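# Six arms sort blocks onto tiles matching their colours

## Task

Move every block onto a tile that has the same colour as the block, so that one full face of the block rests on that tile and no tile carries more than one block. The blocks must stay there unaided, since a block kept in place only by a robot does not count. At the end, open the grippers and pull the arms away.

## Robot and tools

SETUP. Six identical i2rt Big YAM arms, named arm1 to arm6, share the work. Each has six revolving joints, a two-finger gripper and a wrist camera (armN_cam_wrist). With joints 1 and 6 at 0 and the hand level and facing forward, that camera rides on top of the hand and looks toward the fingertips. Two fixed cameras, room_a and room_b, watch the room. A hand reaches roughly 1.0 m out from its joint 1 axis. A loose object may occasionally get a brief shove from outside.

FRAME. Every pose lives in a single scene frame whose origin is on the floor, with +z upward. "hand" is the point halfway between the fingertips. Its z axis runs along the fingers, and the fingers open and close along its y axis. Each arm's foot pose is real but is never printed, so the hand pose follows from that hidden foot plus the URDF.

execute_actions(actions, cameras). "actions" is a list holding one action, or nothing (an empty list only reports state and images). An action is one object keyed by arm name ("arm1" ... "arm6"). Each arm has its own "joints" object, keyed by joint name, and every value is an absolute target rather than an offset. The joint names and ranges are: joint1_rad -2.879 to 2.879 (turns the whole arm about its foot; positive is counter-clockwise seen from above; 0 faces the way the foot faces); joint2_rad 0 to 3.141 (shoulder; 0 has the upper arm lying back about level, increasing lifts it up and then forward); joint3_rad 0 to 3.019 (elbow; 0 is fully folded, increasing opens it); joint4_rad -1.692 to 1.57 (hand pitch; positive tips the fingers up); joint5_rad -1.57 to 1.57 (hand yaw; positive toward the arm's right); joint6_rad -2.094 to 2.094 (hand roll; positive is clockwise viewed from behind the hand); gripper_m 0 to 0.093 (fingertip gap in metres). Joints are in radians. The tolerances for counting a joint as arrived are ±0.045, ±0.14, ±0.09, ±0.055, ±0.03, ±0.035 rad and ±0.003 m, in that order. You may include any subset of arms and joints. Anything left out keeps its earlier target and may still be straining toward it. All motions in a call begin at once but finish at different times, and joints move at different speeds, so the hand can sweep a wide path between postures. No action runs past 15 s. A single unknown key or out-of-range number rejects the whole call, and nothing moves. "cameras" lists the views to return: null, omitted or ["all"] returns every camera, [] returns none, and an unknown name rejects the call. The images come in the order given on the "pictures" line.

wait(seconds). Takes 0 to 10 s. It sends no new command, lets the scene keep running and returns the same kind of report as an empty action.

zoom_image(camera, region). Gives a sharper crop of that camera's most recent full image. region is [x0, y0, x1, y1] in image pixels, with the origin at the top-left corner, and spans at most 504 by 504. It only works for cameras whose full image was in the latest result.

read_manual(section). Returns only the URDF licence text ("licences").

finished_scene(scene). Pass the number of the current scene. This closes it permanently, so call it only once the blocks rest correctly on their own and the grippers are open and away. The result reports success and states the next task. If a stop is reported in one call, any later execute_actions, wait or finished_scene calls in that same reply are skipped.

READING RESULTS. joint_positions gives the measured joints, and gripper_m is the sum of the two finger slides. joint_status describes how each commanded motion ended:
- off_target: the joint stopped short and may still be pushing.
- contact_stop: the joint gave up its target and holds where it stopped.
- time_out: the joint gave up its target and holds where it stopped, but it may keep a target no more than 0.375, 0.375, 0.113, 0.225, 0.075, 0.3 rad (joints 1-6) from where it stands and keep pushing there. It then finishes by itself if the way opens. Sending its current reading eases the push.
- "joint command not followed" (usually with a "cause:" line): an arm's targets were blocked, mostly by the self- and inter-arm clearance check. Each blocked joint shows not_followed. The gripper part still runs, and the arm may retry the blocked targets on later actions. An empty call never shows this line.
on_its_own lists behaviour you did not command in this call. Its "held at" value is the held target, not the position. A very small change from the current reading may produce no motion. A joint holding a load up can sag slowly.

HEAT. Carrying or pushing warms motors, and this continues while you think. A MOTOR HOT line appears from 85 °C. At 100 °C an OVER-TEMPERATURE FAULT drops that whole arm and its gripper until they cool. Its unfinished keys then read limit_stop_at_motor_heat, and you must resend them afterwards.

CAUTIONS. These arms never stop on contact by themselves; they keep pressing, possibly hard. Two robots pressing hard against each other fails the task and halts the run, and a hard collision may do the same. No state line reports arm-to-arm contact. The clearance check can act too late and ignores fingers, gripper housings and wrist cameras. An object touching a robot does not count as a collision. Robots act independently, so a stalled arm does not pause the others. Knocking anything off the work area or onto the floor fails the task. Drops, slips, slams and heavy pushing cut the result, and quicker robot motion is better. The grip force is roughly 50-62 N per pad, and less on some grippers. While you think, the robots keep their last command.

Each tool is called after "Emit:" by a JSON object that holds its "api" and its "payload".

## Session

I'll start by looking at the scene.

Emit:
{"api": "execute_actions", "payload": {"actions": []}}

Scene clock: 0.00 s.
Motor temperatures (°C, as the motors report them): arm1=[21 19 20 21 19 19] | arm2=[20 21 19 19 21 20] | arm3=[20 19 18 19 20 19] | arm4=[20 20 21 21 19 19] | arm5=[21 19 19 20 21 20] | arm6=[19 21 19 20 21 19]
arm1.joint_positions: joint1_rad=+0.406 joint2_rad=+0.456 joint3_rad=+1.575 joint4_rad=-1.578 joint5_rad=-0.256 joint6_rad=-0.114 gripper_m=+0.094
arm1.joint_status: not commanded
arm1.hand: x=-0.1084 y=-0.0846 z=+1.2466 quat_wxyz=(-0.177, +0.794, -0.298, -0.500) (m; scene frame)
arm2.joint_positions: joint1_rad=+0.423 joint2_rad=+0.536 joint3_rad=+1.661 joint4_rad=-1.257 joint5_rad=-0.100 joint6_rad=-0.316 gripper_m=+0.095
arm2.joint_status: not commanded
arm2.hand: x=+1.1205 y=-0.2499 z=+1.3756 quat_wxyz=(-0.574, +0.544, -0.524, -0.316) (m; scene frame)
arm3.joint_positions: joint1_rad=+0.751 joint2_rad=+0.399 joint3_rad=+1.676 joint4_rad=-1.374 joint5_rad=-0.231 joint6_rad=-0.540 gripper_m=+0.094
arm3.joint_status: not commanded
arm3.hand: x=-0.2001 y=+0.9952 z=+1.3113 quat_wxyz=(-0.329, -0.387, -0.630, +0.587) (m; scene frame)
arm4.joint_positions: joint1_rad=-0.601 joint2_rad=+0.281 joint3_rad=+1.647 joint4_rad=-1.398 joint5_rad=-0.081 joint6_rad=-0.467 gripper_m=+0.095
arm4.joint_status: not commanded
arm4.hand: x=-1.0005 y=-0.7333 z=+1.3661 quat_wxyz=(-0.184, -0.541, -0.476, +0.669) (m; scene frame)
arm5.joint_positions: joint1_rad=+0.105 joint2_rad=+0.449 joint3_rad=+1.513 joint4_rad=-1.276 joint5_rad=-0.219 joint6_rad=-0.705 gripper_m=+0.094
arm5.joint_status: not commanded
arm5.hand: x=+1.3916 y=-1.5216 z=+1.2590 quat_wxyz=(-0.613, +0.298, -0.714, +0.160) (m; scene frame)
arm6.joint_positions: joint1_rad=-0.267 joint2_rad=+0.352 joint3_rad=+1.400 joint4_rad=-1.467 joint5_rad=+0.220 joint6_rad=+0.767 gripper_m=+0.095
arm6.joint_status: not commanded
arm6.hand: x=-1.0160 y=+1.8120 z=+1.2351 quat_wxyz=(-0.422, +0.018, -0.835, -0.352) (m; scene frame)
pictures: arm1_cam_wrist, arm2_cam_wrist, arm3_cam_wrist, arm4_cam_wrist, arm5_cam_wrist, arm6_cam_wrist, room_a, room_b
Images, in order (width x height): arm1_cam_wrist 504x504, arm2_cam_wrist 504x504, arm3_cam_wrist 504x504, arm4_cam_wrist 504x504, arm5_cam_wrist 504x504, arm6_cam_wrist 504x504, room_a 504x504, room_b 504x504.

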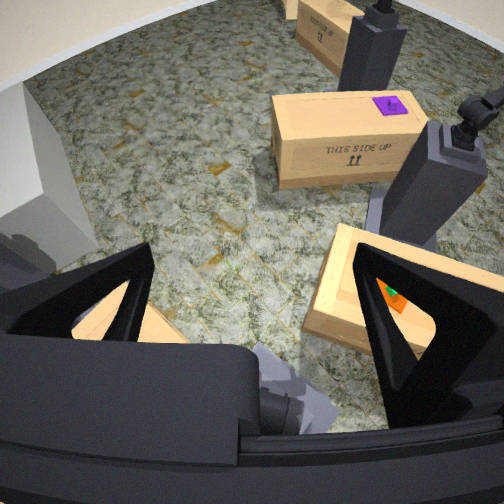

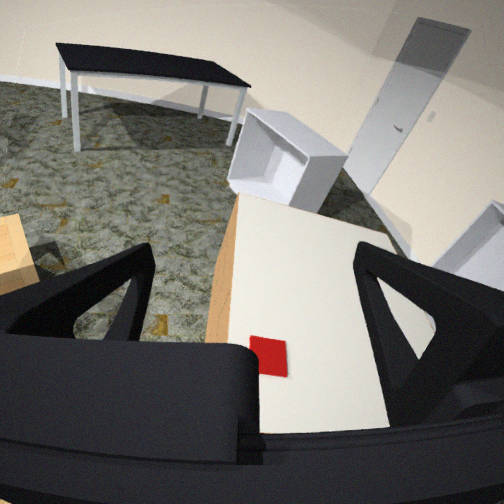

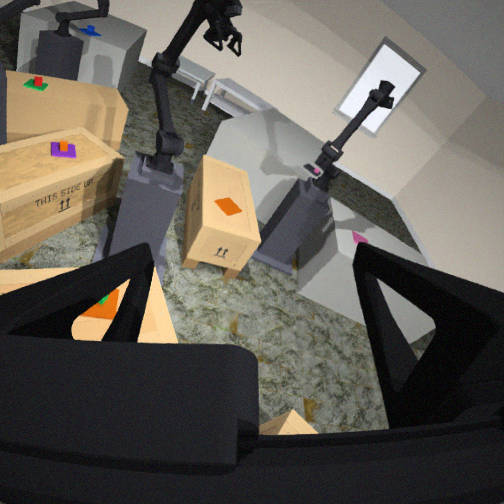

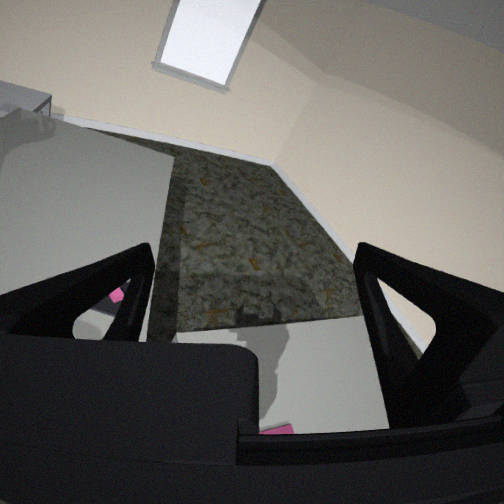

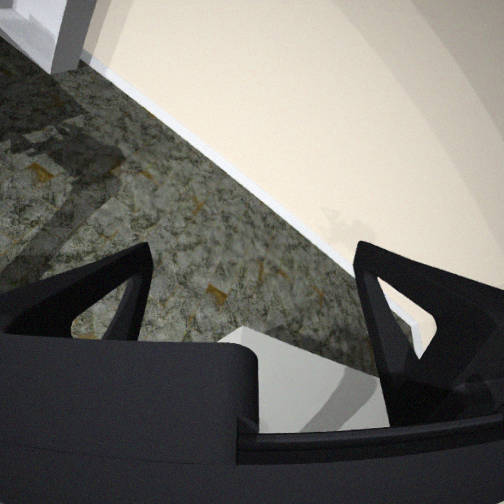

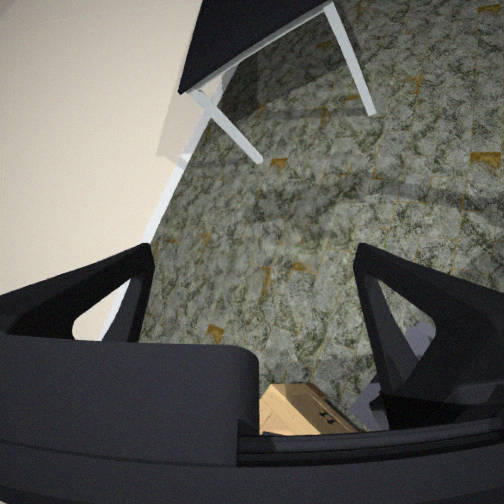

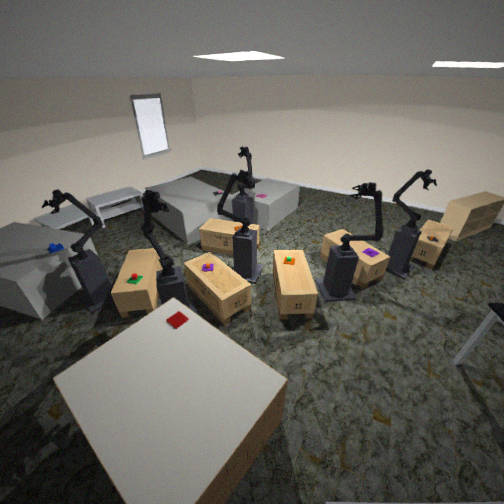

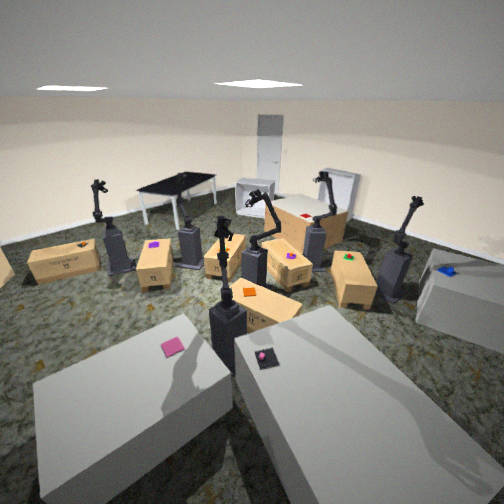

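Emit:
{"api": "zoom_image", "payload": {"camera": "room_a", "region": [0, 140, 252, 340]}}

Emit:
{"api": "zoom_image", "payload": {"camera": "room_a", "region": [200, 140, 504, 340]}}

Emit:
{"api": "zoom_image", "payload": {"camera": "room_b", "region": [0, 160, 280, 400]}}

Emit:
{"api": "zoom_image", "payload": {"camera": "room_b", "region": [200, 160, 504, 400]}}

Region (0, 140, 252, 340) of room_a's 504x504 image, scaled by 2.000, with more detail than that image has; it fills the top 400 rows of this view, and the rest is white.

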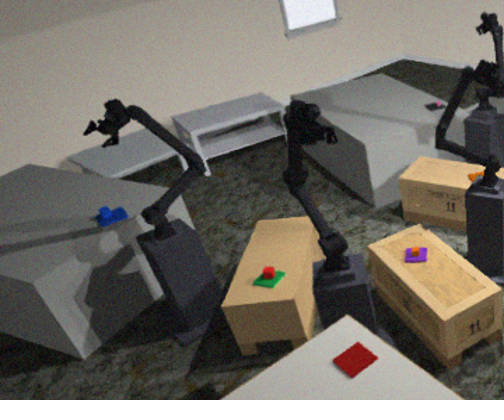

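Region (200, 140, 504, 340) of room_a's 504x504 image, scaled by 1.658, with more detail than that image has; it fills the top 332 rows of this view, and the rest is white.

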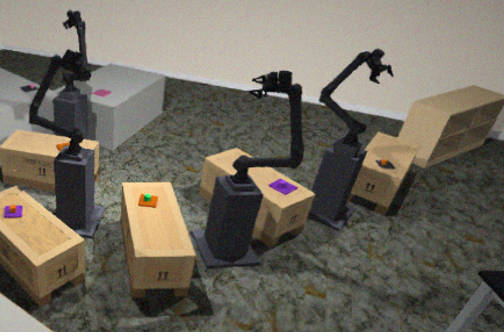

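Region (0, 160, 280, 400) of room_b's 504x504 image, scaled by 1.800, with more detail than that image has; it fills the top 432 rows of this view, and the rest is white.

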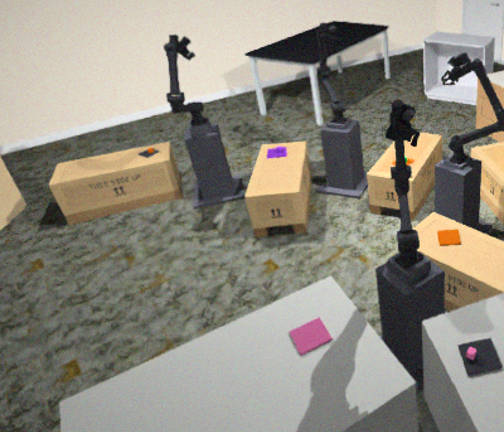

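Region (200, 160, 504, 400) of room_b's 504x504 image, scaled by 1.658, with more detail than that image has; it fills the top 398 rows of this view, and the rest is white.

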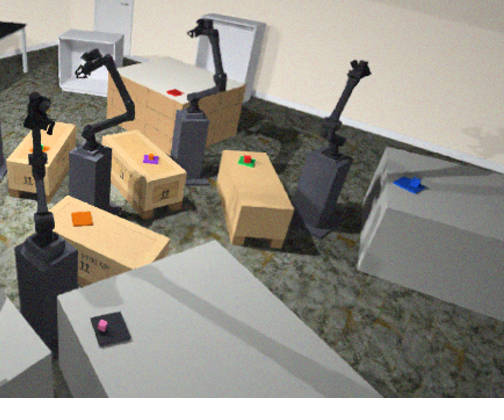

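Emit:
{"api": "execute_actions", "payload": {"actions": [{"arm1": {"joints": {"joint1_rad": -1.97, "joint2_rad": 1.514, "joint3_rad": 1.471, "joint4_rad": -1.528, "joint5_rad": 0, "joint6_rad": 0}}, "arm2": {"joints": {"joint1_rad": -2.1, "joint2_rad": 1.514, "joint3_rad": 1.471, "joint4_rad": -1.528, "joint5_rad": 0, "joint6_rad": 0}}, "arm3": {"joints": {"joint1_rad": -1.2, "joint2_rad": 1.514, "joint3_rad": 1.471, "joint4_rad": -1.528, "joint5_rad": 0, "joint6_rad": 0}}, "arm4": {"joints": {"joint1_rad": -0.2, "joint2_rad": 1.514, "joint3_rad": 1.471, "joint4_rad": -1.528, "joint5_rad": 0, "joint6_rad": 0}}, "arm5": {"joints": {"joint1_rad": -0.8, "joint2_rad": 1.514, "joint3_rad": 1.471, "joint4_rad": -1.528, "joint5_rad": 0, "joint6_rad": 0}}, "arm6": {"joints": {"joint1_rad": 1.0, "joint2_rad": 1.514, "joint3_rad": 1.471, "joint4_rad": -1.528, "joint5_rad": 0, "joint6_rad": 0}}}]}}

Scene clock: 105.67 s.
Motor temperatures (°C, as the motors report them): arm1=[21 19 23 21 19 19] | arm2=[20 22 22 19 21 20] | arm3=[20 19 19 19 20 19] | arm4=[20 21 22 21 19 19] | arm5=[21 20 22 20 21 20] | arm6=[19 21 22 20 21 19]
arm1.joint_positions: joint1_rad=-1.976 joint2_rad=+1.523 joint3_rad=+1.467 joint4_rad=-1.524 joint5_rad=-0.001 joint6_rad=-0.006 gripper_m=+0.094
arm1.joint_status: all done
arm1.hand: x=+0.4194 y=-0.2448 z=+0.8989 quat_wxyz=(+0.003, -0.110, -0.994, +0.004) (m; scene frame)
arm2.joint_positions: joint1_rad=-2.102 joint2_rad=+1.527 joint3_rad=+1.462 joint4_rad=-1.515 joint5_rad=-0.001 joint6_rad=-0.008 gripper_m=+0.095
arm2.joint_status: all done
arm2.hand: x=+1.1975 y=-0.8272 z=+0.9271 quat_wxyz=(+0.002, -0.609, -0.793, +0.002) (m; scene frame)
arm3.joint_positions: joint1_rad=-1.205 joint2_rad=+1.538 joint3_rad=+1.456 joint4_rad=-1.521 joint5_rad=-0.001 joint6_rad=-0.011 gripper_m=+0.094
arm3.joint_status: all done
arm3.hand: x=-0.5753 y=+1.3294 z=+0.8591 quat_wxyz=(-0.004, -0.948, +0.318, -0.020) (m; scene frame)
arm4.joint_positions: joint1_rad=-0.211 joint2_rad=+1.515 joint3_rad=+1.478 joint4_rad=-1.513 joint5_rad=-0.002 joint6_rad=-0.011 gripper_m=+0.095
arm4.joint_status: all done
arm4.hand: x=-1.1290 y=-1.1642 z=+0.9506 quat_wxyz=(-0.011, -0.793, -0.609, +0.003) (m; scene frame)
arm5.joint_positions: joint1_rad=-0.808 joint2_rad=+1.532 joint3_rad=+1.459 joint4_rad=-1.514 joint5_rad=-0.002 joint6_rad=-0.013 gripper_m=+0.094
arm5.joint_status: all done
arm5.hand: x=+1.5042 y=-1.9239 z=+0.8555 quat_wxyz=(+0.006, -0.473, -0.881, -0.010) (m; scene frame)
arm6.joint_positions: joint1_rad=+1.009 joint2_rad=+1.510 joint3_rad=+1.456 joint4_rad=-1.512 joint5_rad=+0.000 joint6_rad=+0.008 gripper_m=+0.095
arm6.joint_status: all done
arm6.hand: x=-1.3809 y=+2.1072 z=+0.9252 quat_wxyz=(-0.002, +0.897, -0.443, -0.003) (m; scene frame)
pictures: arm1_cam_wrist, arm2_cam_wrist, arm3_cam_wrist, arm4_cam_wrist, arm5_cam_wrist, arm6_cam_wrist, room_a, room_b
Images, in order (width x height): arm1_cam_wrist 504x504, arm2_cam_wrist 504x504, arm3_cam_wrist 504x504, arm4_cam_wrist 504x504, arm5_cam_wrist 504x504, arm6_cam_wrist 504x504, room_a 504x504, room_b 504x504.

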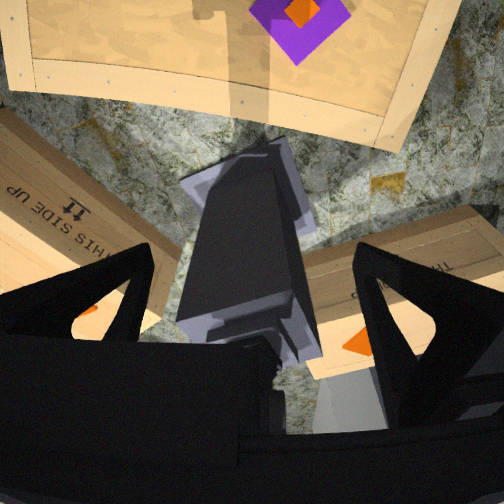

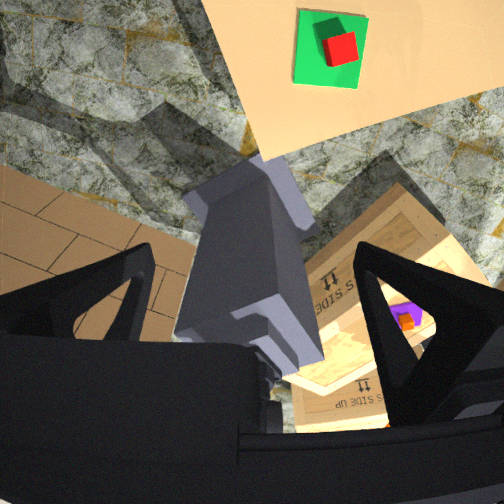

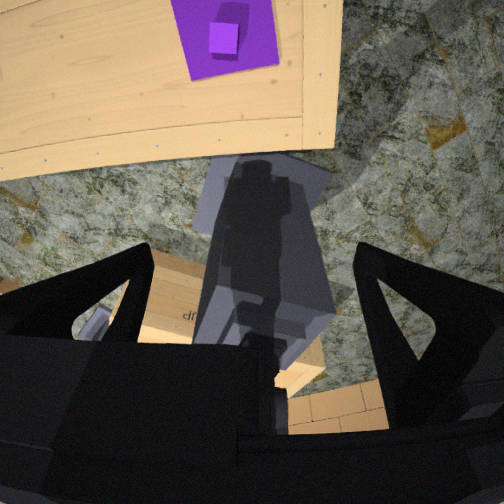

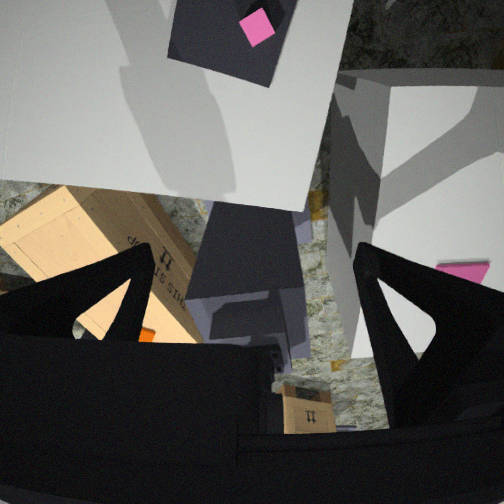

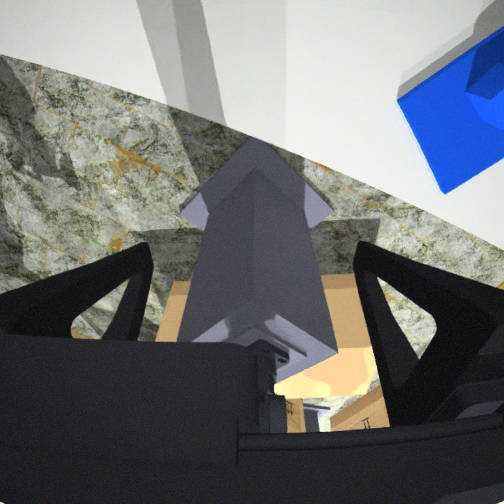

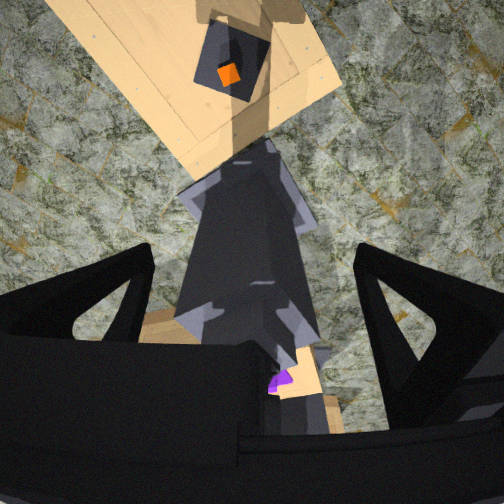

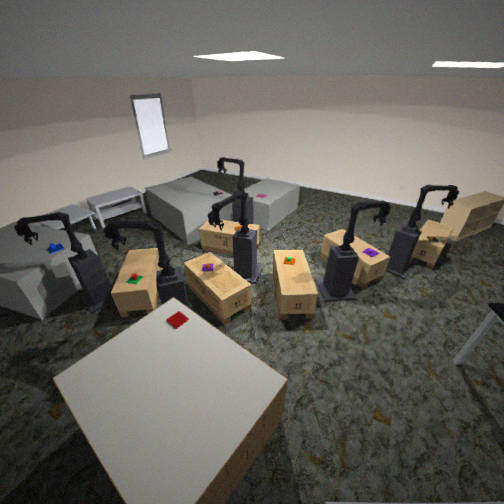

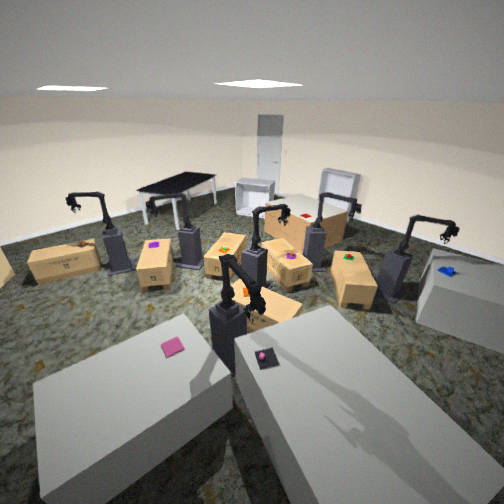

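Emit:
{"api": "execute_actions", "payload": {"actions": [{"arm1": {"joints": {"joint1_rad": 0.0, "joint2_rad": 1.7265, "joint3_rad": 1.3282, "joint4_rad": -1.1725}}, "arm2": {"joints": {"joint1_rad": -2.41, "joint2_rad": 2.0588, "joint3_rad": 1.3516, "joint4_rad": -0.8636}}, "arm3": {"joints": {"joint1_rad": -1.11, "joint2_rad": 1.9861, "joint3_rad": 1.3313, "joint4_rad": -0.916}}, "arm4": {"joints": {"joint1_rad": -0.22, "joint2_rad": 1.8475, "joint3_rad": 1.4996, "joint4_rad": -1.2229}}, "arm5": {"joints": {"joint1_rad": -1.4}}, "arm6": {"joints": {"joint1_rad": 1.1, "joint2_rad": 1.9569, "joint3_rad": 1.18, "joint4_rad": -0.7939}}}]}}

Scene clock: 147.77 s.
Motor temperatures (°C, as the motors report them): arm1=[21 20 25 21 19 19] | arm2=[20 23 24 19 21 20] | arm3=[20 21 22 19 20 19] | arm4=[20 22 25 21 19 19] | arm5=[21 21 23 20 21 21] | arm6=[19 22 24 20 21 19]
arm1.joint_positions: joint1_rad=+0.009 joint2_rad=+1.738 joint3_rad=+1.324 joint4_rad=-1.172 joint5_rad=-0.001 joint6_rad=-0.006 gripper_m=+0.094
arm1.joint_status: all done
arm1.hand: x=-0.1117 y=+0.3439 z=+0.7392 quat_wxyz=(+0.009, +0.772, -0.635, +0.010) (m; scene frame)
arm2.joint_positions: joint1_rad=-2.420 joint2_rad=+2.075 joint3_rad=+1.338 joint4_rad=-0.878 joint5_rad=+0.000 joint6_rad=-0.007 gripper_m=+0.095
arm2.joint_status: all done
arm2.hand: x=+1.0479 y=-0.9275 z=+0.6141 quat_wxyz=(+0.013, -0.728, -0.686, -0.012) (m; scene frame)
arm3.joint_positions: joint1_rad=-1.102 joint2_rad=+2.008 joint3_rad=+1.310 joint4_rad=-0.925 joint5_rad=-0.001 joint6_rad=-0.011 gripper_m=+0.094
arm3.joint_status: all done
arm3.hand: x=-0.6614 y=+1.3303 z=+0.5779 quat_wxyz=(-0.006, -0.963, +0.269, -0.030) (m; scene frame)
arm4.joint_positions: joint1_rad=-0.211 joint2_rad=+1.839 joint3_rad=+1.478 joint4_rad=-1.237 joint5_rad=-0.002 joint6_rad=-0.011 gripper_m=+0.095
arm4.joint_status: all done
arm4.hand: x=-1.1495 y=-1.2444 z=+0.7949 quat_wxyz=(+0.003, -0.793, -0.609, -0.016) (m; scene frame)
arm5.joint_positions: joint1_rad=-1.407 joint2_rad=+1.532 joint3_rad=+1.459 joint4_rad=-1.514 joint5_rad=-0.001 joint6_rad=-0.011 gripper_m=+0.094
arm5.joint_status: all done
arm5.hand: x=+1.2470 y=-1.9957 z=+0.8533 quat_wxyz=(+0.006, -0.713, -0.701, -0.011) (m; scene frame)
arm6.joint_positions: joint1_rad=+1.108 joint2_rad=+1.970 joint3_rad=+1.155 joint4_rad=-0.811 joint5_rad=+0.000 joint6_rad=+0.007 gripper_m=+0.095
arm6.joint_status: all done
arm6.hand: x=-1.4364 y=+2.1014 z=+0.6087 quat_wxyz=(+0.009, +0.917, -0.397, +0.024) (m; scene frame)
pictures: arm1_cam_wrist, arm2_cam_wrist, arm3_cam_wrist, arm4_cam_wrist, arm5_cam_wrist, arm6_cam_wrist, room_a, room_b
Images, in order (width x height): arm1_cam_wrist 504x504, arm2_cam_wrist 504x504, arm3_cam_wrist 504x504, arm4_cam_wrist 504x504, arm5_cam_wrist 504x504, arm6_cam_wrist 504x504, room_a 504x504, room_b 504x504.

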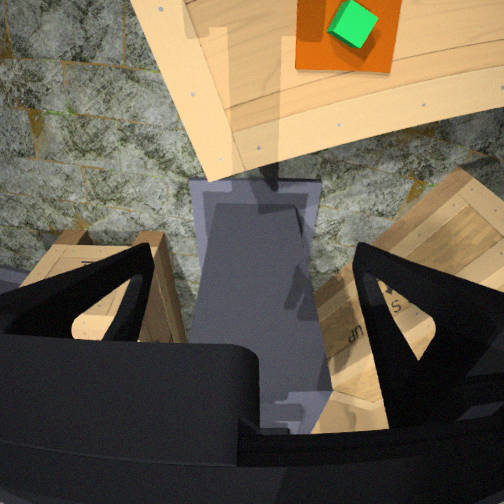

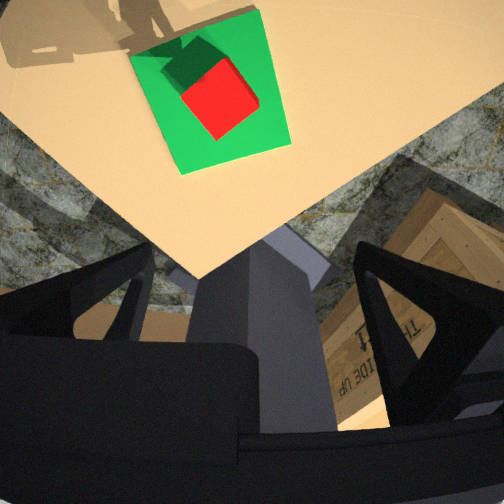

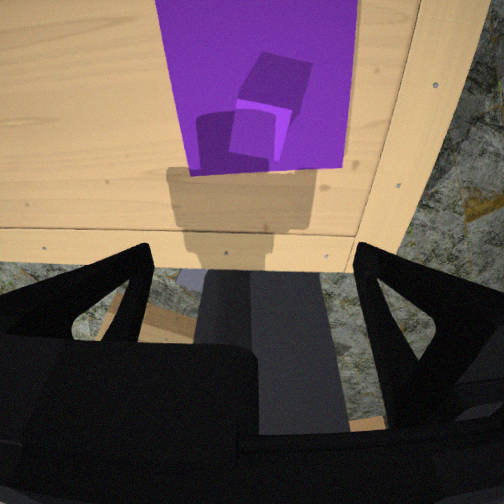

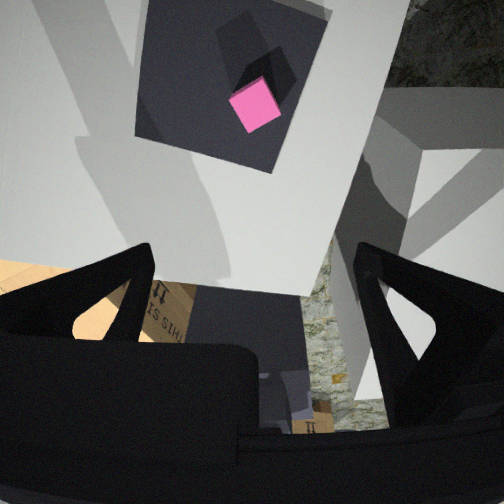

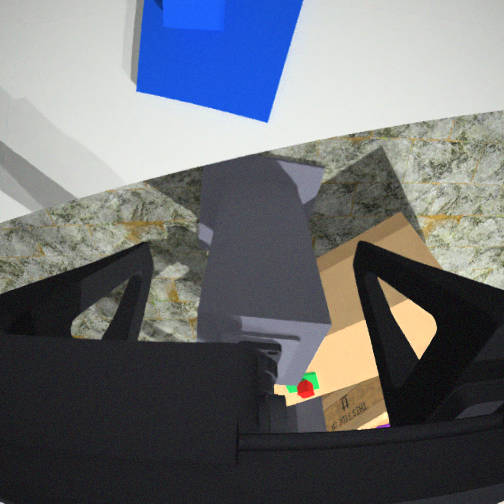

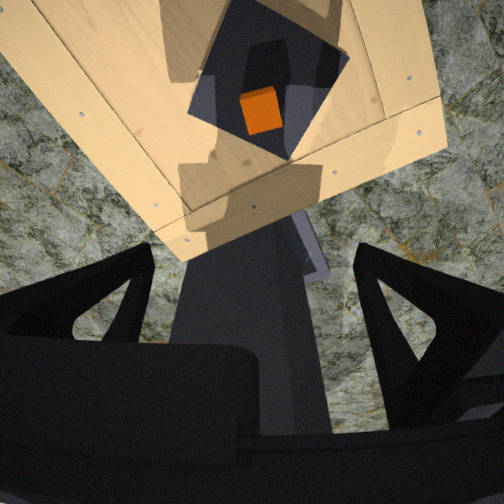

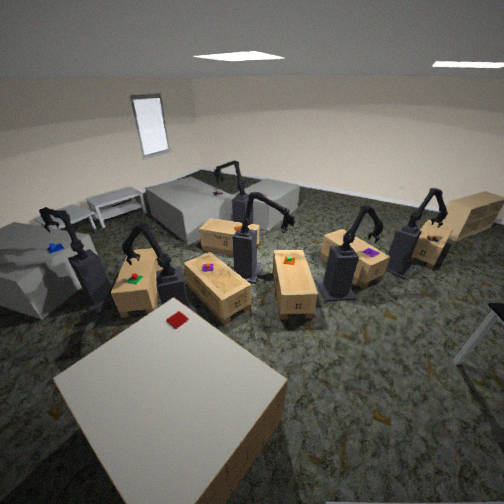

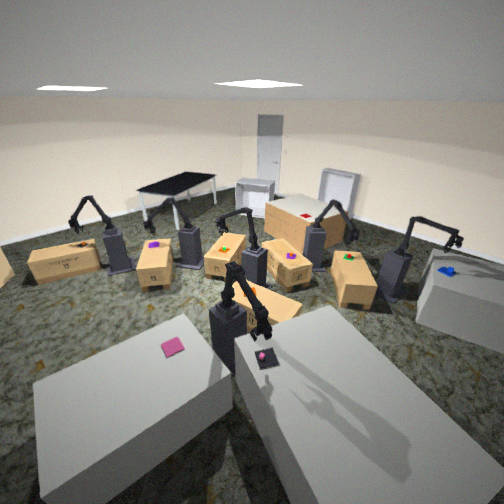

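Emit:
{"api": "zoom_image", "payload": {"camera": "arm1_cam_wrist", "region": [260, 0, 440, 120]}}

Emit:
{"api": "zoom_image", "payload": {"camera": "arm2_cam_wrist", "region": [110, 0, 310, 200]}}

Emit:
{"api": "zoom_image", "payload": {"camera": "arm6_cam_wrist", "region": [170, 0, 370, 200]}}

Emit:
{"api": "zoom_image", "payload": {"camera": "arm4_cam_wrist", "region": [130, 0, 330, 200]}}

Region (260, 0, 440, 120) of arm1_cam_wrist's 504x504 image, scaled by 2.800, with more detail than that image has.

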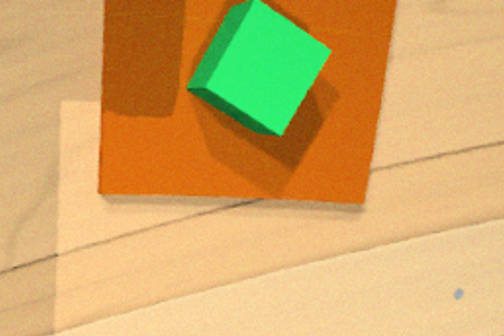

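Region (110, 0, 310, 200) of arm2_cam_wrist's 504x504 image, scaled by 2.520, with more detail than that image has.

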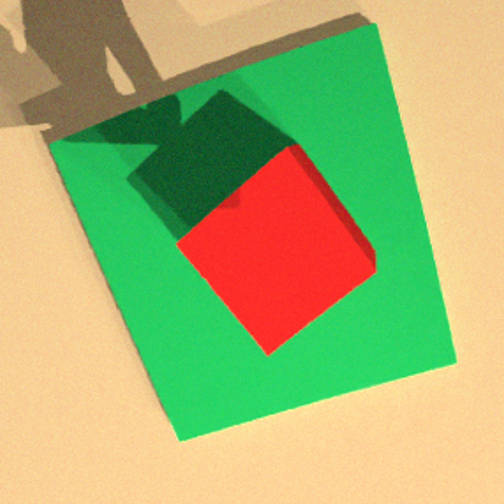

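Region (170, 0, 370, 200) of arm6_cam_wrist's 504x504 image, scaled by 2.520, with more detail than that image has.

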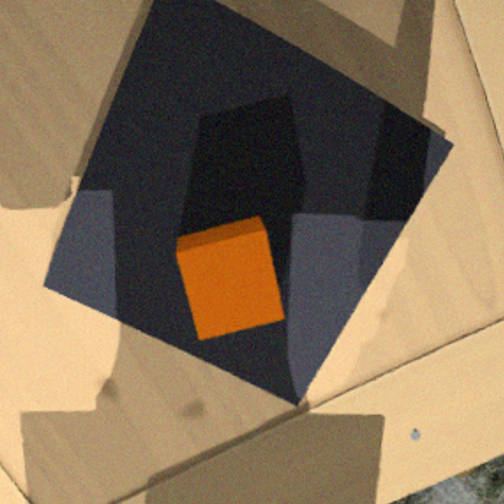

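Region (130, 0, 330, 200) of arm4_cam_wrist's 504x504 image, scaled by 2.520, with more detail than that image has.

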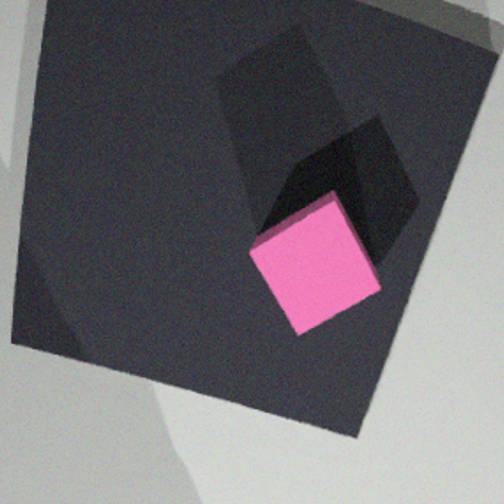

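Emit:
{"api": "execute_actions", "payload": {"actions": [{"arm1": {"joints": {"joint1_rad": -0.172, "joint2_rad": 2.224, "joint3_rad": 1.605, "joint4_rad": -0.93, "joint6_rad": 0.28}}, "arm2": {"joints": {"joint1_rad": -2.368, "joint2_rad": 2.339, "joint3_rad": 1.4996, "joint4_rad": -0.6876, "joint6_rad": -0.58}}, "arm3": {"joints": {"joint2_rad": 2.125, "joint3_rad": 1.348, "joint4_rad": -0.742}}, "arm4": {"joints": {"joint2_rad": 1.993, "joint3_rad": 1.585, "joint4_rad": -1.136, "joint6_rad": -0.47}}, "arm5": {"joints": {"joint1_rad": -1.33, "joint4_rad": -1.2}}, "arm6": {"joints": {"joint1_rad": 1.088, "joint2_rad": 2.188, "joint3_rad": 1.232, "joint4_rad": -0.563, "joint6_rad": -0.25}}}], "cameras": ["arm1_cam_wrist", "arm2_cam_wrist", "arm3_cam_wrist", "arm4_cam_wrist", "arm5_cam_wrist", "arm6_cam_wrist"]}}

Scene clock: 232.77 s.
Motor temperatures (°C, as the motors report them): arm1=[21 22 26 21 19 19] | arm2=[20 25 24 19 21 20] | arm3=[20 23 22 19 20 19] | arm4=[20 24 28 21 19 19] | arm5=[21 22 25 20 21 21] | arm6=[19 23 23 20 21 19]
arm1.joint_positions: joint1_rad=-0.175 joint2_rad=+2.226 joint3_rad=+1.586 joint4_rad=-0.932 joint5_rad=-0.001 joint6_rad=+0.272 gripper_m=+0.094
arm1.joint_status: all done
arm1.hand: x=-0.0205 y=+0.4655 z=+0.5608 quat_wxyz=(+0.003, +0.606, -0.795, +0.005) (m; scene frame)
arm2.joint_positions: joint1_rad=-2.370 joint2_rad=+2.353 joint3_rad=+1.483 joint4_rad=-0.698 joint5_rad=+0.000 joint6_rad=-0.571 gripper_m=+0.095
arm2.joint_status: all done
arm2.hand: x=+1.0733 y=-0.9774 z=+0.5011 quat_wxyz=(-0.001, -0.487, -0.874, +0.006) (m; scene frame)
arm3.joint_positions: joint1_rad=-1.102 joint2_rad=+2.143 joint3_rad=+1.324 joint4_rad=-0.751 joint5_rad=-0.001 joint6_rad=-0.011 gripper_m=+0.094
arm3.joint_status: all done
arm3.hand: x=-0.6790 y=+1.3416 z=+0.5109 quat_wxyz=(+0.001, -0.963, +0.269, -0.004) (m; scene frame)
arm4.joint_positions: joint1_rad=-0.211 joint2_rad=+1.991 joint3_rad=+1.550 joint4_rad=-1.147 joint5_rad=-0.002 joint6_rad=-0.459 gripper_m=+0.095
arm4.joint_status: all done
arm4.hand: x=-1.1598 y=-1.2839 z=+0.7371 quat_wxyz=(-0.003, -0.638, -0.770, -0.012) (m; scene frame)
arm5.joint_positions: joint1_rad=-1.323 joint2_rad=+1.532 joint3_rad=+1.459 joint4_rad=-1.219 joint5_rad=-0.001 joint6_rad=-0.011 gripper_m=+0.094
arm5.joint_status: all done
arm5.hand: x=+1.2893 y=-2.0668 z=+0.8624 quat_wxyz=(-0.101, -0.677, -0.724, +0.091) (m; scene frame)
arm6.joint_positions: joint1_rad=+1.095 joint2_rad=+2.198 joint3_rad=+1.219 joint4_rad=-0.580 joint5_rad=+0.000 joint6_rad=-0.243 gripper_m=+0.095
arm6.joint_status: all done
arm6.hand: x=-1.4557 y=+2.1318 z=+0.5137 quat_wxyz=(-0.004, +0.958, -0.287, -0.006) (m; scene frame)
pictures: arm1_cam_wrist, arm2_cam_wrist, arm3_cam_wrist, arm4_cam_wrist, arm5_cam_wrist, arm6_cam_wrist
Images, in order (width x height): arm1_cam_wrist 504x504, arm2_cam_wrist 504x504, arm3_cam_wrist 504x504, arm4_cam_wrist 504x504, arm5_cam_wrist 504x504, arm6_cam_wrist 504x504.

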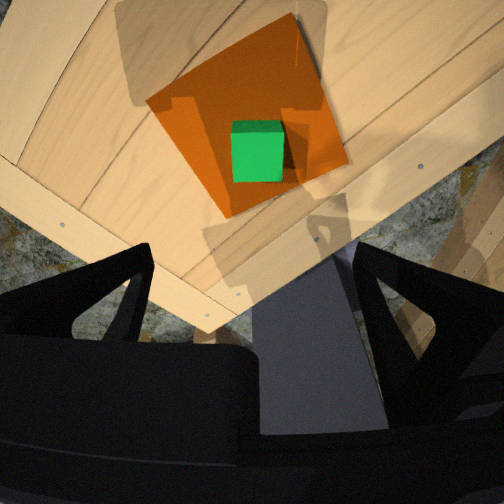

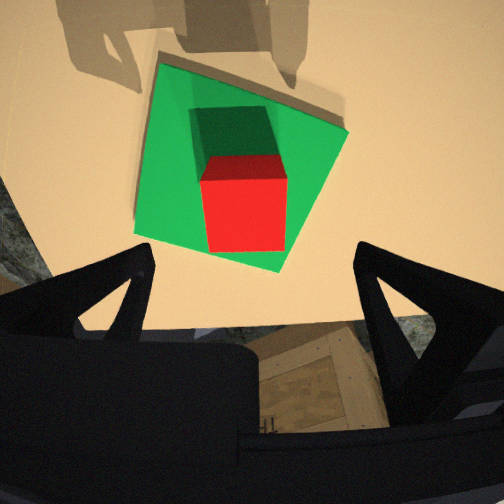

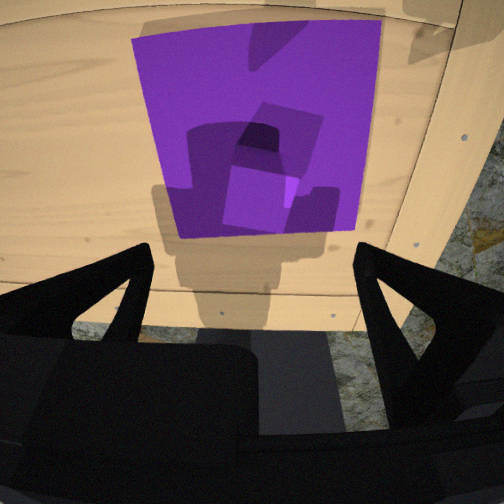

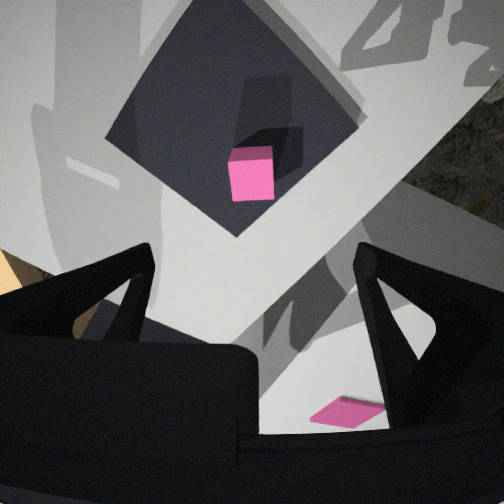

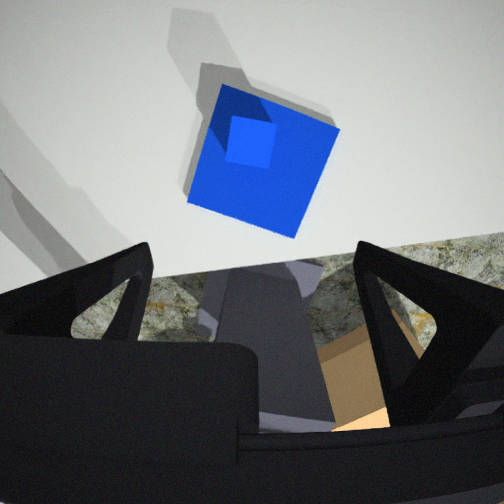

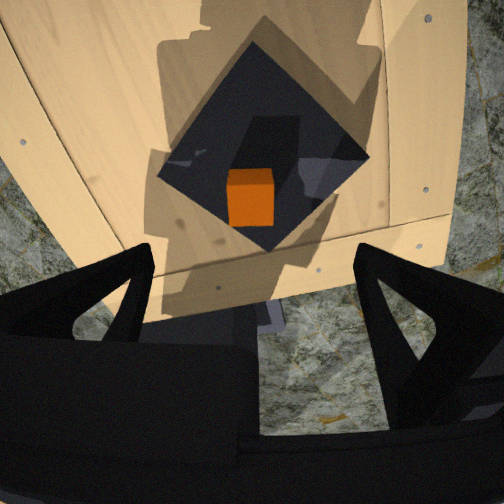

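Emit:
{"api": "zoom_image", "payload": {"camera": "arm2_cam_wrist", "region": [120, 50, 380, 310]}}

Emit:
{"api": "zoom_image", "payload": {"camera": "arm6_cam_wrist", "region": [140, 100, 370, 280]}}

Emit:
{"api": "zoom_image", "payload": {"camera": "arm4_cam_wrist", "region": [140, 100, 370, 280]}}

Emit:
{"api": "zoom_image", "payload": {"camera": "arm1_cam_wrist", "region": [140, 80, 370, 260]}}

Region (120, 50, 380, 310) of arm2_cam_wrist's 504x504 image, scaled by 1.938, with more detail than that image has.

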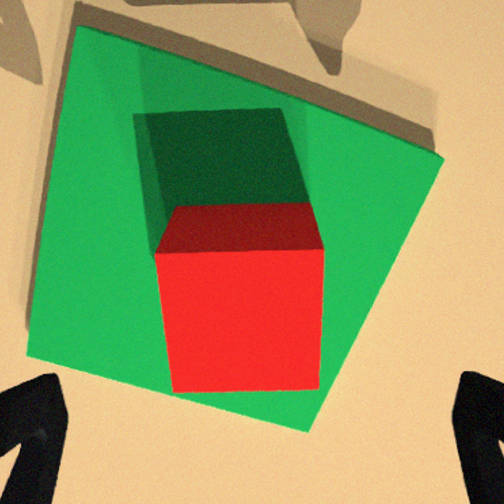

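Region (140, 100, 370, 280) of arm6_cam_wrist's 504x504 image, scaled by 2.191, with more detail than that image has; it fills the top 394 rows of this view, and the rest is white.

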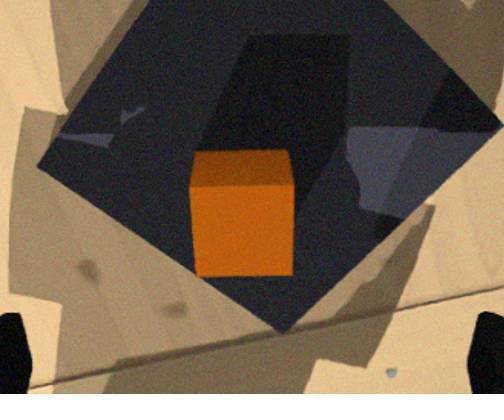

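Region (140, 100, 370, 280) of arm4_cam_wrist's 504x504 image, scaled by 2.191, with more detail than that image has; it fills the top 394 rows of this view, and the rest is white.

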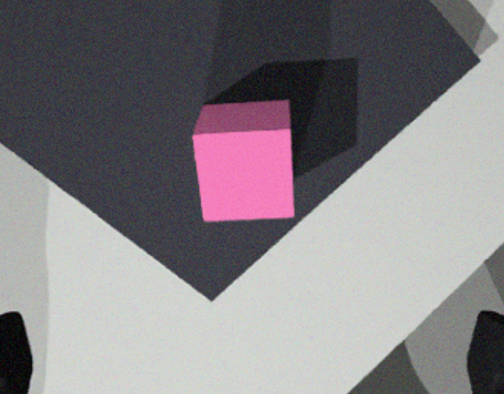

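Region (140, 80, 370, 260) of arm1_cam_wrist's 504x504 image, scaled by 2.191, with more detail than that image has; it fills the top 394 rows of this view, and the rest is white.

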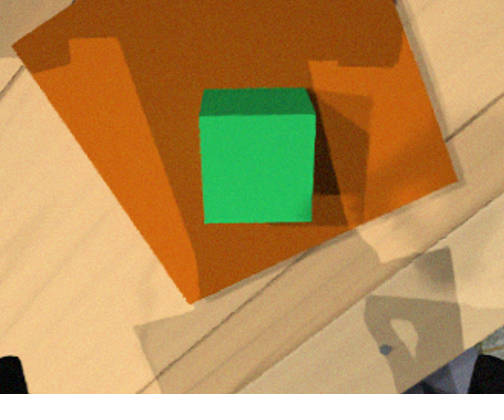

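Emit:
{"api": "zoom_image", "payload": {"camera": "arm3_cam_wrist", "region": [120, 0, 400, 260]}}

Region (120, 0, 400, 260) of arm3_cam_wrist's 504x504 image, scaled by 1.800, with more detail than that image has; it fills the top 468 rows of this view, and the rest is white.

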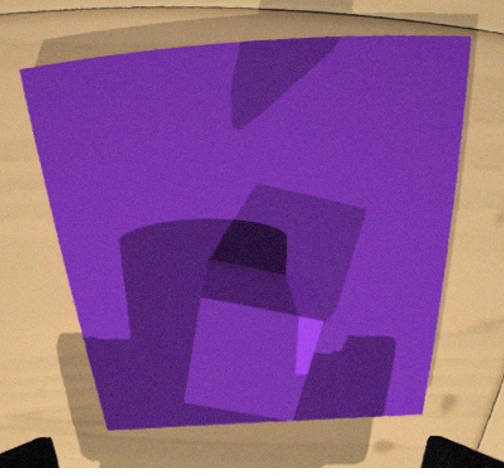

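Emit:
{"api": "execute_actions", "payload": {"actions": [{"arm1": {"joints": {"joint1_rad": -0.195, "joint2_rad": 2.368, "joint3_rad": 1.693, "joint4_rad": -0.872}}, "arm2": {"joints": {"joint2_rad": 2.418, "joint3_rad": 1.532, "joint4_rad": -0.645}}, "arm3": {"joints": {"joint2_rad": 2.237, "joint3_rad": 1.358, "joint4_rad": -0.642}}, "arm4": {"joints": {"joint2_rad": 2.086, "joint3_rad": 1.468, "joint4_rad": -0.95, "joint6_rad": -0.54}}, "arm6": {"joints": {"joint2_rad": 2.303, "joint3_rad": 1.247, "joint4_rad": -0.474}}}], "cameras": ["arm1_cam_wrist", "arm2_cam_wrist", "arm3_cam_wrist", "arm4_cam_wrist", "arm6_cam_wrist"]}}

Scene clock: 311.67 s.
Motor temperatures (°C, as the motors report them): arm1=[21 25 27 21 19 19] | arm2=[20 27 24 19 21 20] | arm3=[20 24 22 19 20 19] | arm4=[20 25 30 21 19 19] | arm5=[21 22 26 20 21 21] | arm6=[19 24 22 20 21 19]
arm1.joint_positions: joint1_rad=-0.188 joint2_rad=+2.371 joint3_rad=+1.670 joint4_rad=-0.876 joint5_rad=-0.001 joint6_rad=+0.272 gripper_m=+0.094
arm1.joint_status: all done
arm1.hand: x=-0.0124 y=+0.4835 z=+0.4982 quat_wxyz=(+0.005, +0.601, -0.799, +0.008) (m; scene frame)
arm2.joint_positions: joint1_rad=-2.370 joint2_rad=+2.405 joint3_rad=+1.498 joint4_rad=-0.658 joint5_rad=+0.000 joint6_rad=-0.571 gripper_m=+0.095
arm2.joint_status: all done
arm2.hand: x=+1.0731 y=-0.9786 z=+0.4757 quat_wxyz=(-0.002, -0.486, -0.874, +0.008) (m; scene frame)
arm3.joint_positions: joint1_rad=-1.102 joint2_rad=+2.250 joint3_rad=+1.337 joint4_rad=-0.650 joint5_rad=-0.001 joint6_rad=-0.011 gripper_m=+0.094
arm3.joint_status: all done
arm3.hand: x=-0.6805 y=+1.3429 z=+0.4579 quat_wxyz=(+0.002, -0.963, +0.269, -0.002) (m; scene frame)
arm4.joint_positions: joint1_rad=-0.211 joint2_rad=+2.085 joint3_rad=+1.474 joint4_rad=-0.965 joint5_rad=-0.002 joint6_rad=-0.529 gripper_m=+0.095
arm4.joint_status: all done
arm4.hand: x=-1.1586 y=-1.2832 z=+0.6594 quat_wxyz=(-0.005, -0.611, -0.792, -0.007) (m; scene frame)
arm5.joint_positions: joint1_rad=-1.323 joint2_rad=+1.532 joint3_rad=+1.459 joint4_rad=-1.219 joint5_rad=-0.001 joint6_rad=-0.011 gripper_m=+0.094
arm5.joint_status: not commanded
arm5.hand: x=+1.2893 y=-2.0668 z=+0.8624 quat_wxyz=(-0.101, -0.677, -0.724, +0.091) (m; scene frame)
arm6.joint_positions: joint1_rad=+1.095 joint2_rad=+2.300 joint3_rad=+1.234 joint4_rad=-0.490 joint5_rad=+0.000 joint6_rad=-0.243 gripper_m=+0.095
arm6.joint_status: all done
arm6.hand: x=-1.4545 y=+2.1305 z=+0.4667 quat_wxyz=(-0.005, +0.958, -0.287, -0.007) (m; scene frame)
pictures: arm1_cam_wrist, arm2_cam_wrist, arm3_cam_wrist, arm4_cam_wrist, arm6_cam_wrist
Images, in order (width x height): arm1_cam_wrist 504x504, arm2_cam_wrist 504x504, arm3_cam_wrist 504x504, arm4_cam_wrist 504x504, arm6_cam_wrist 504x504.

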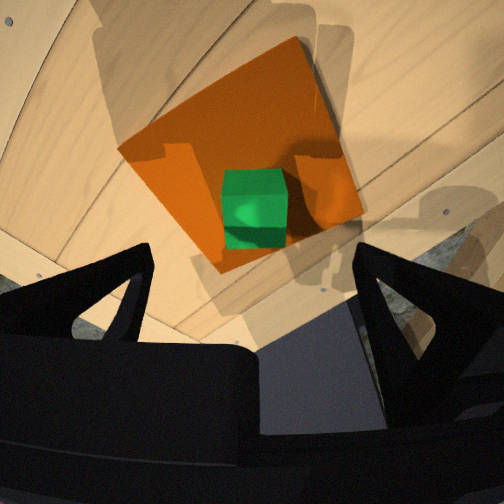

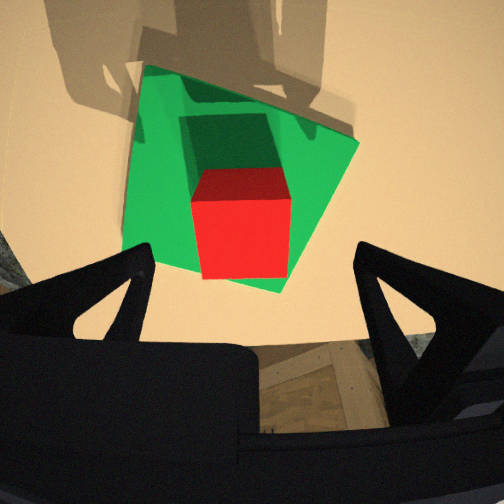

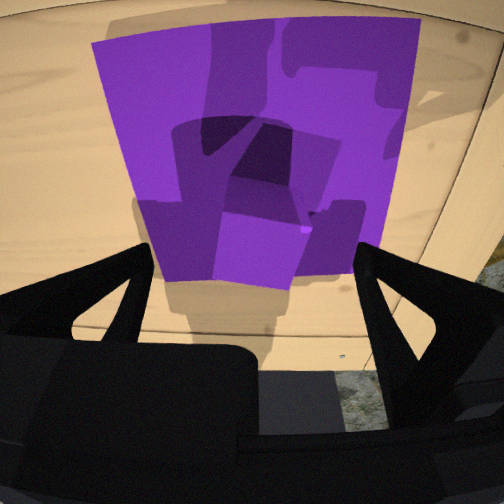

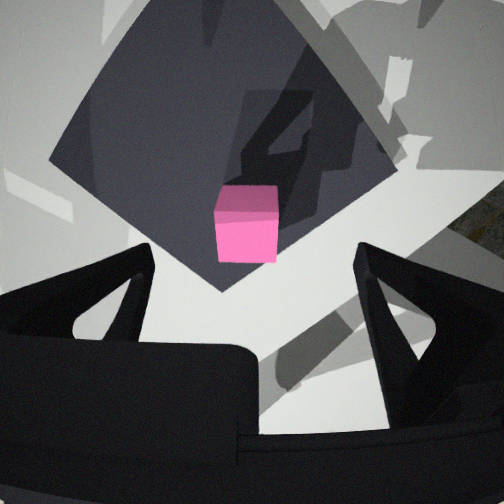

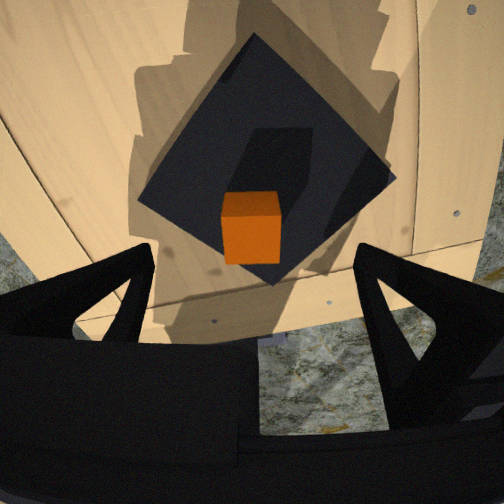

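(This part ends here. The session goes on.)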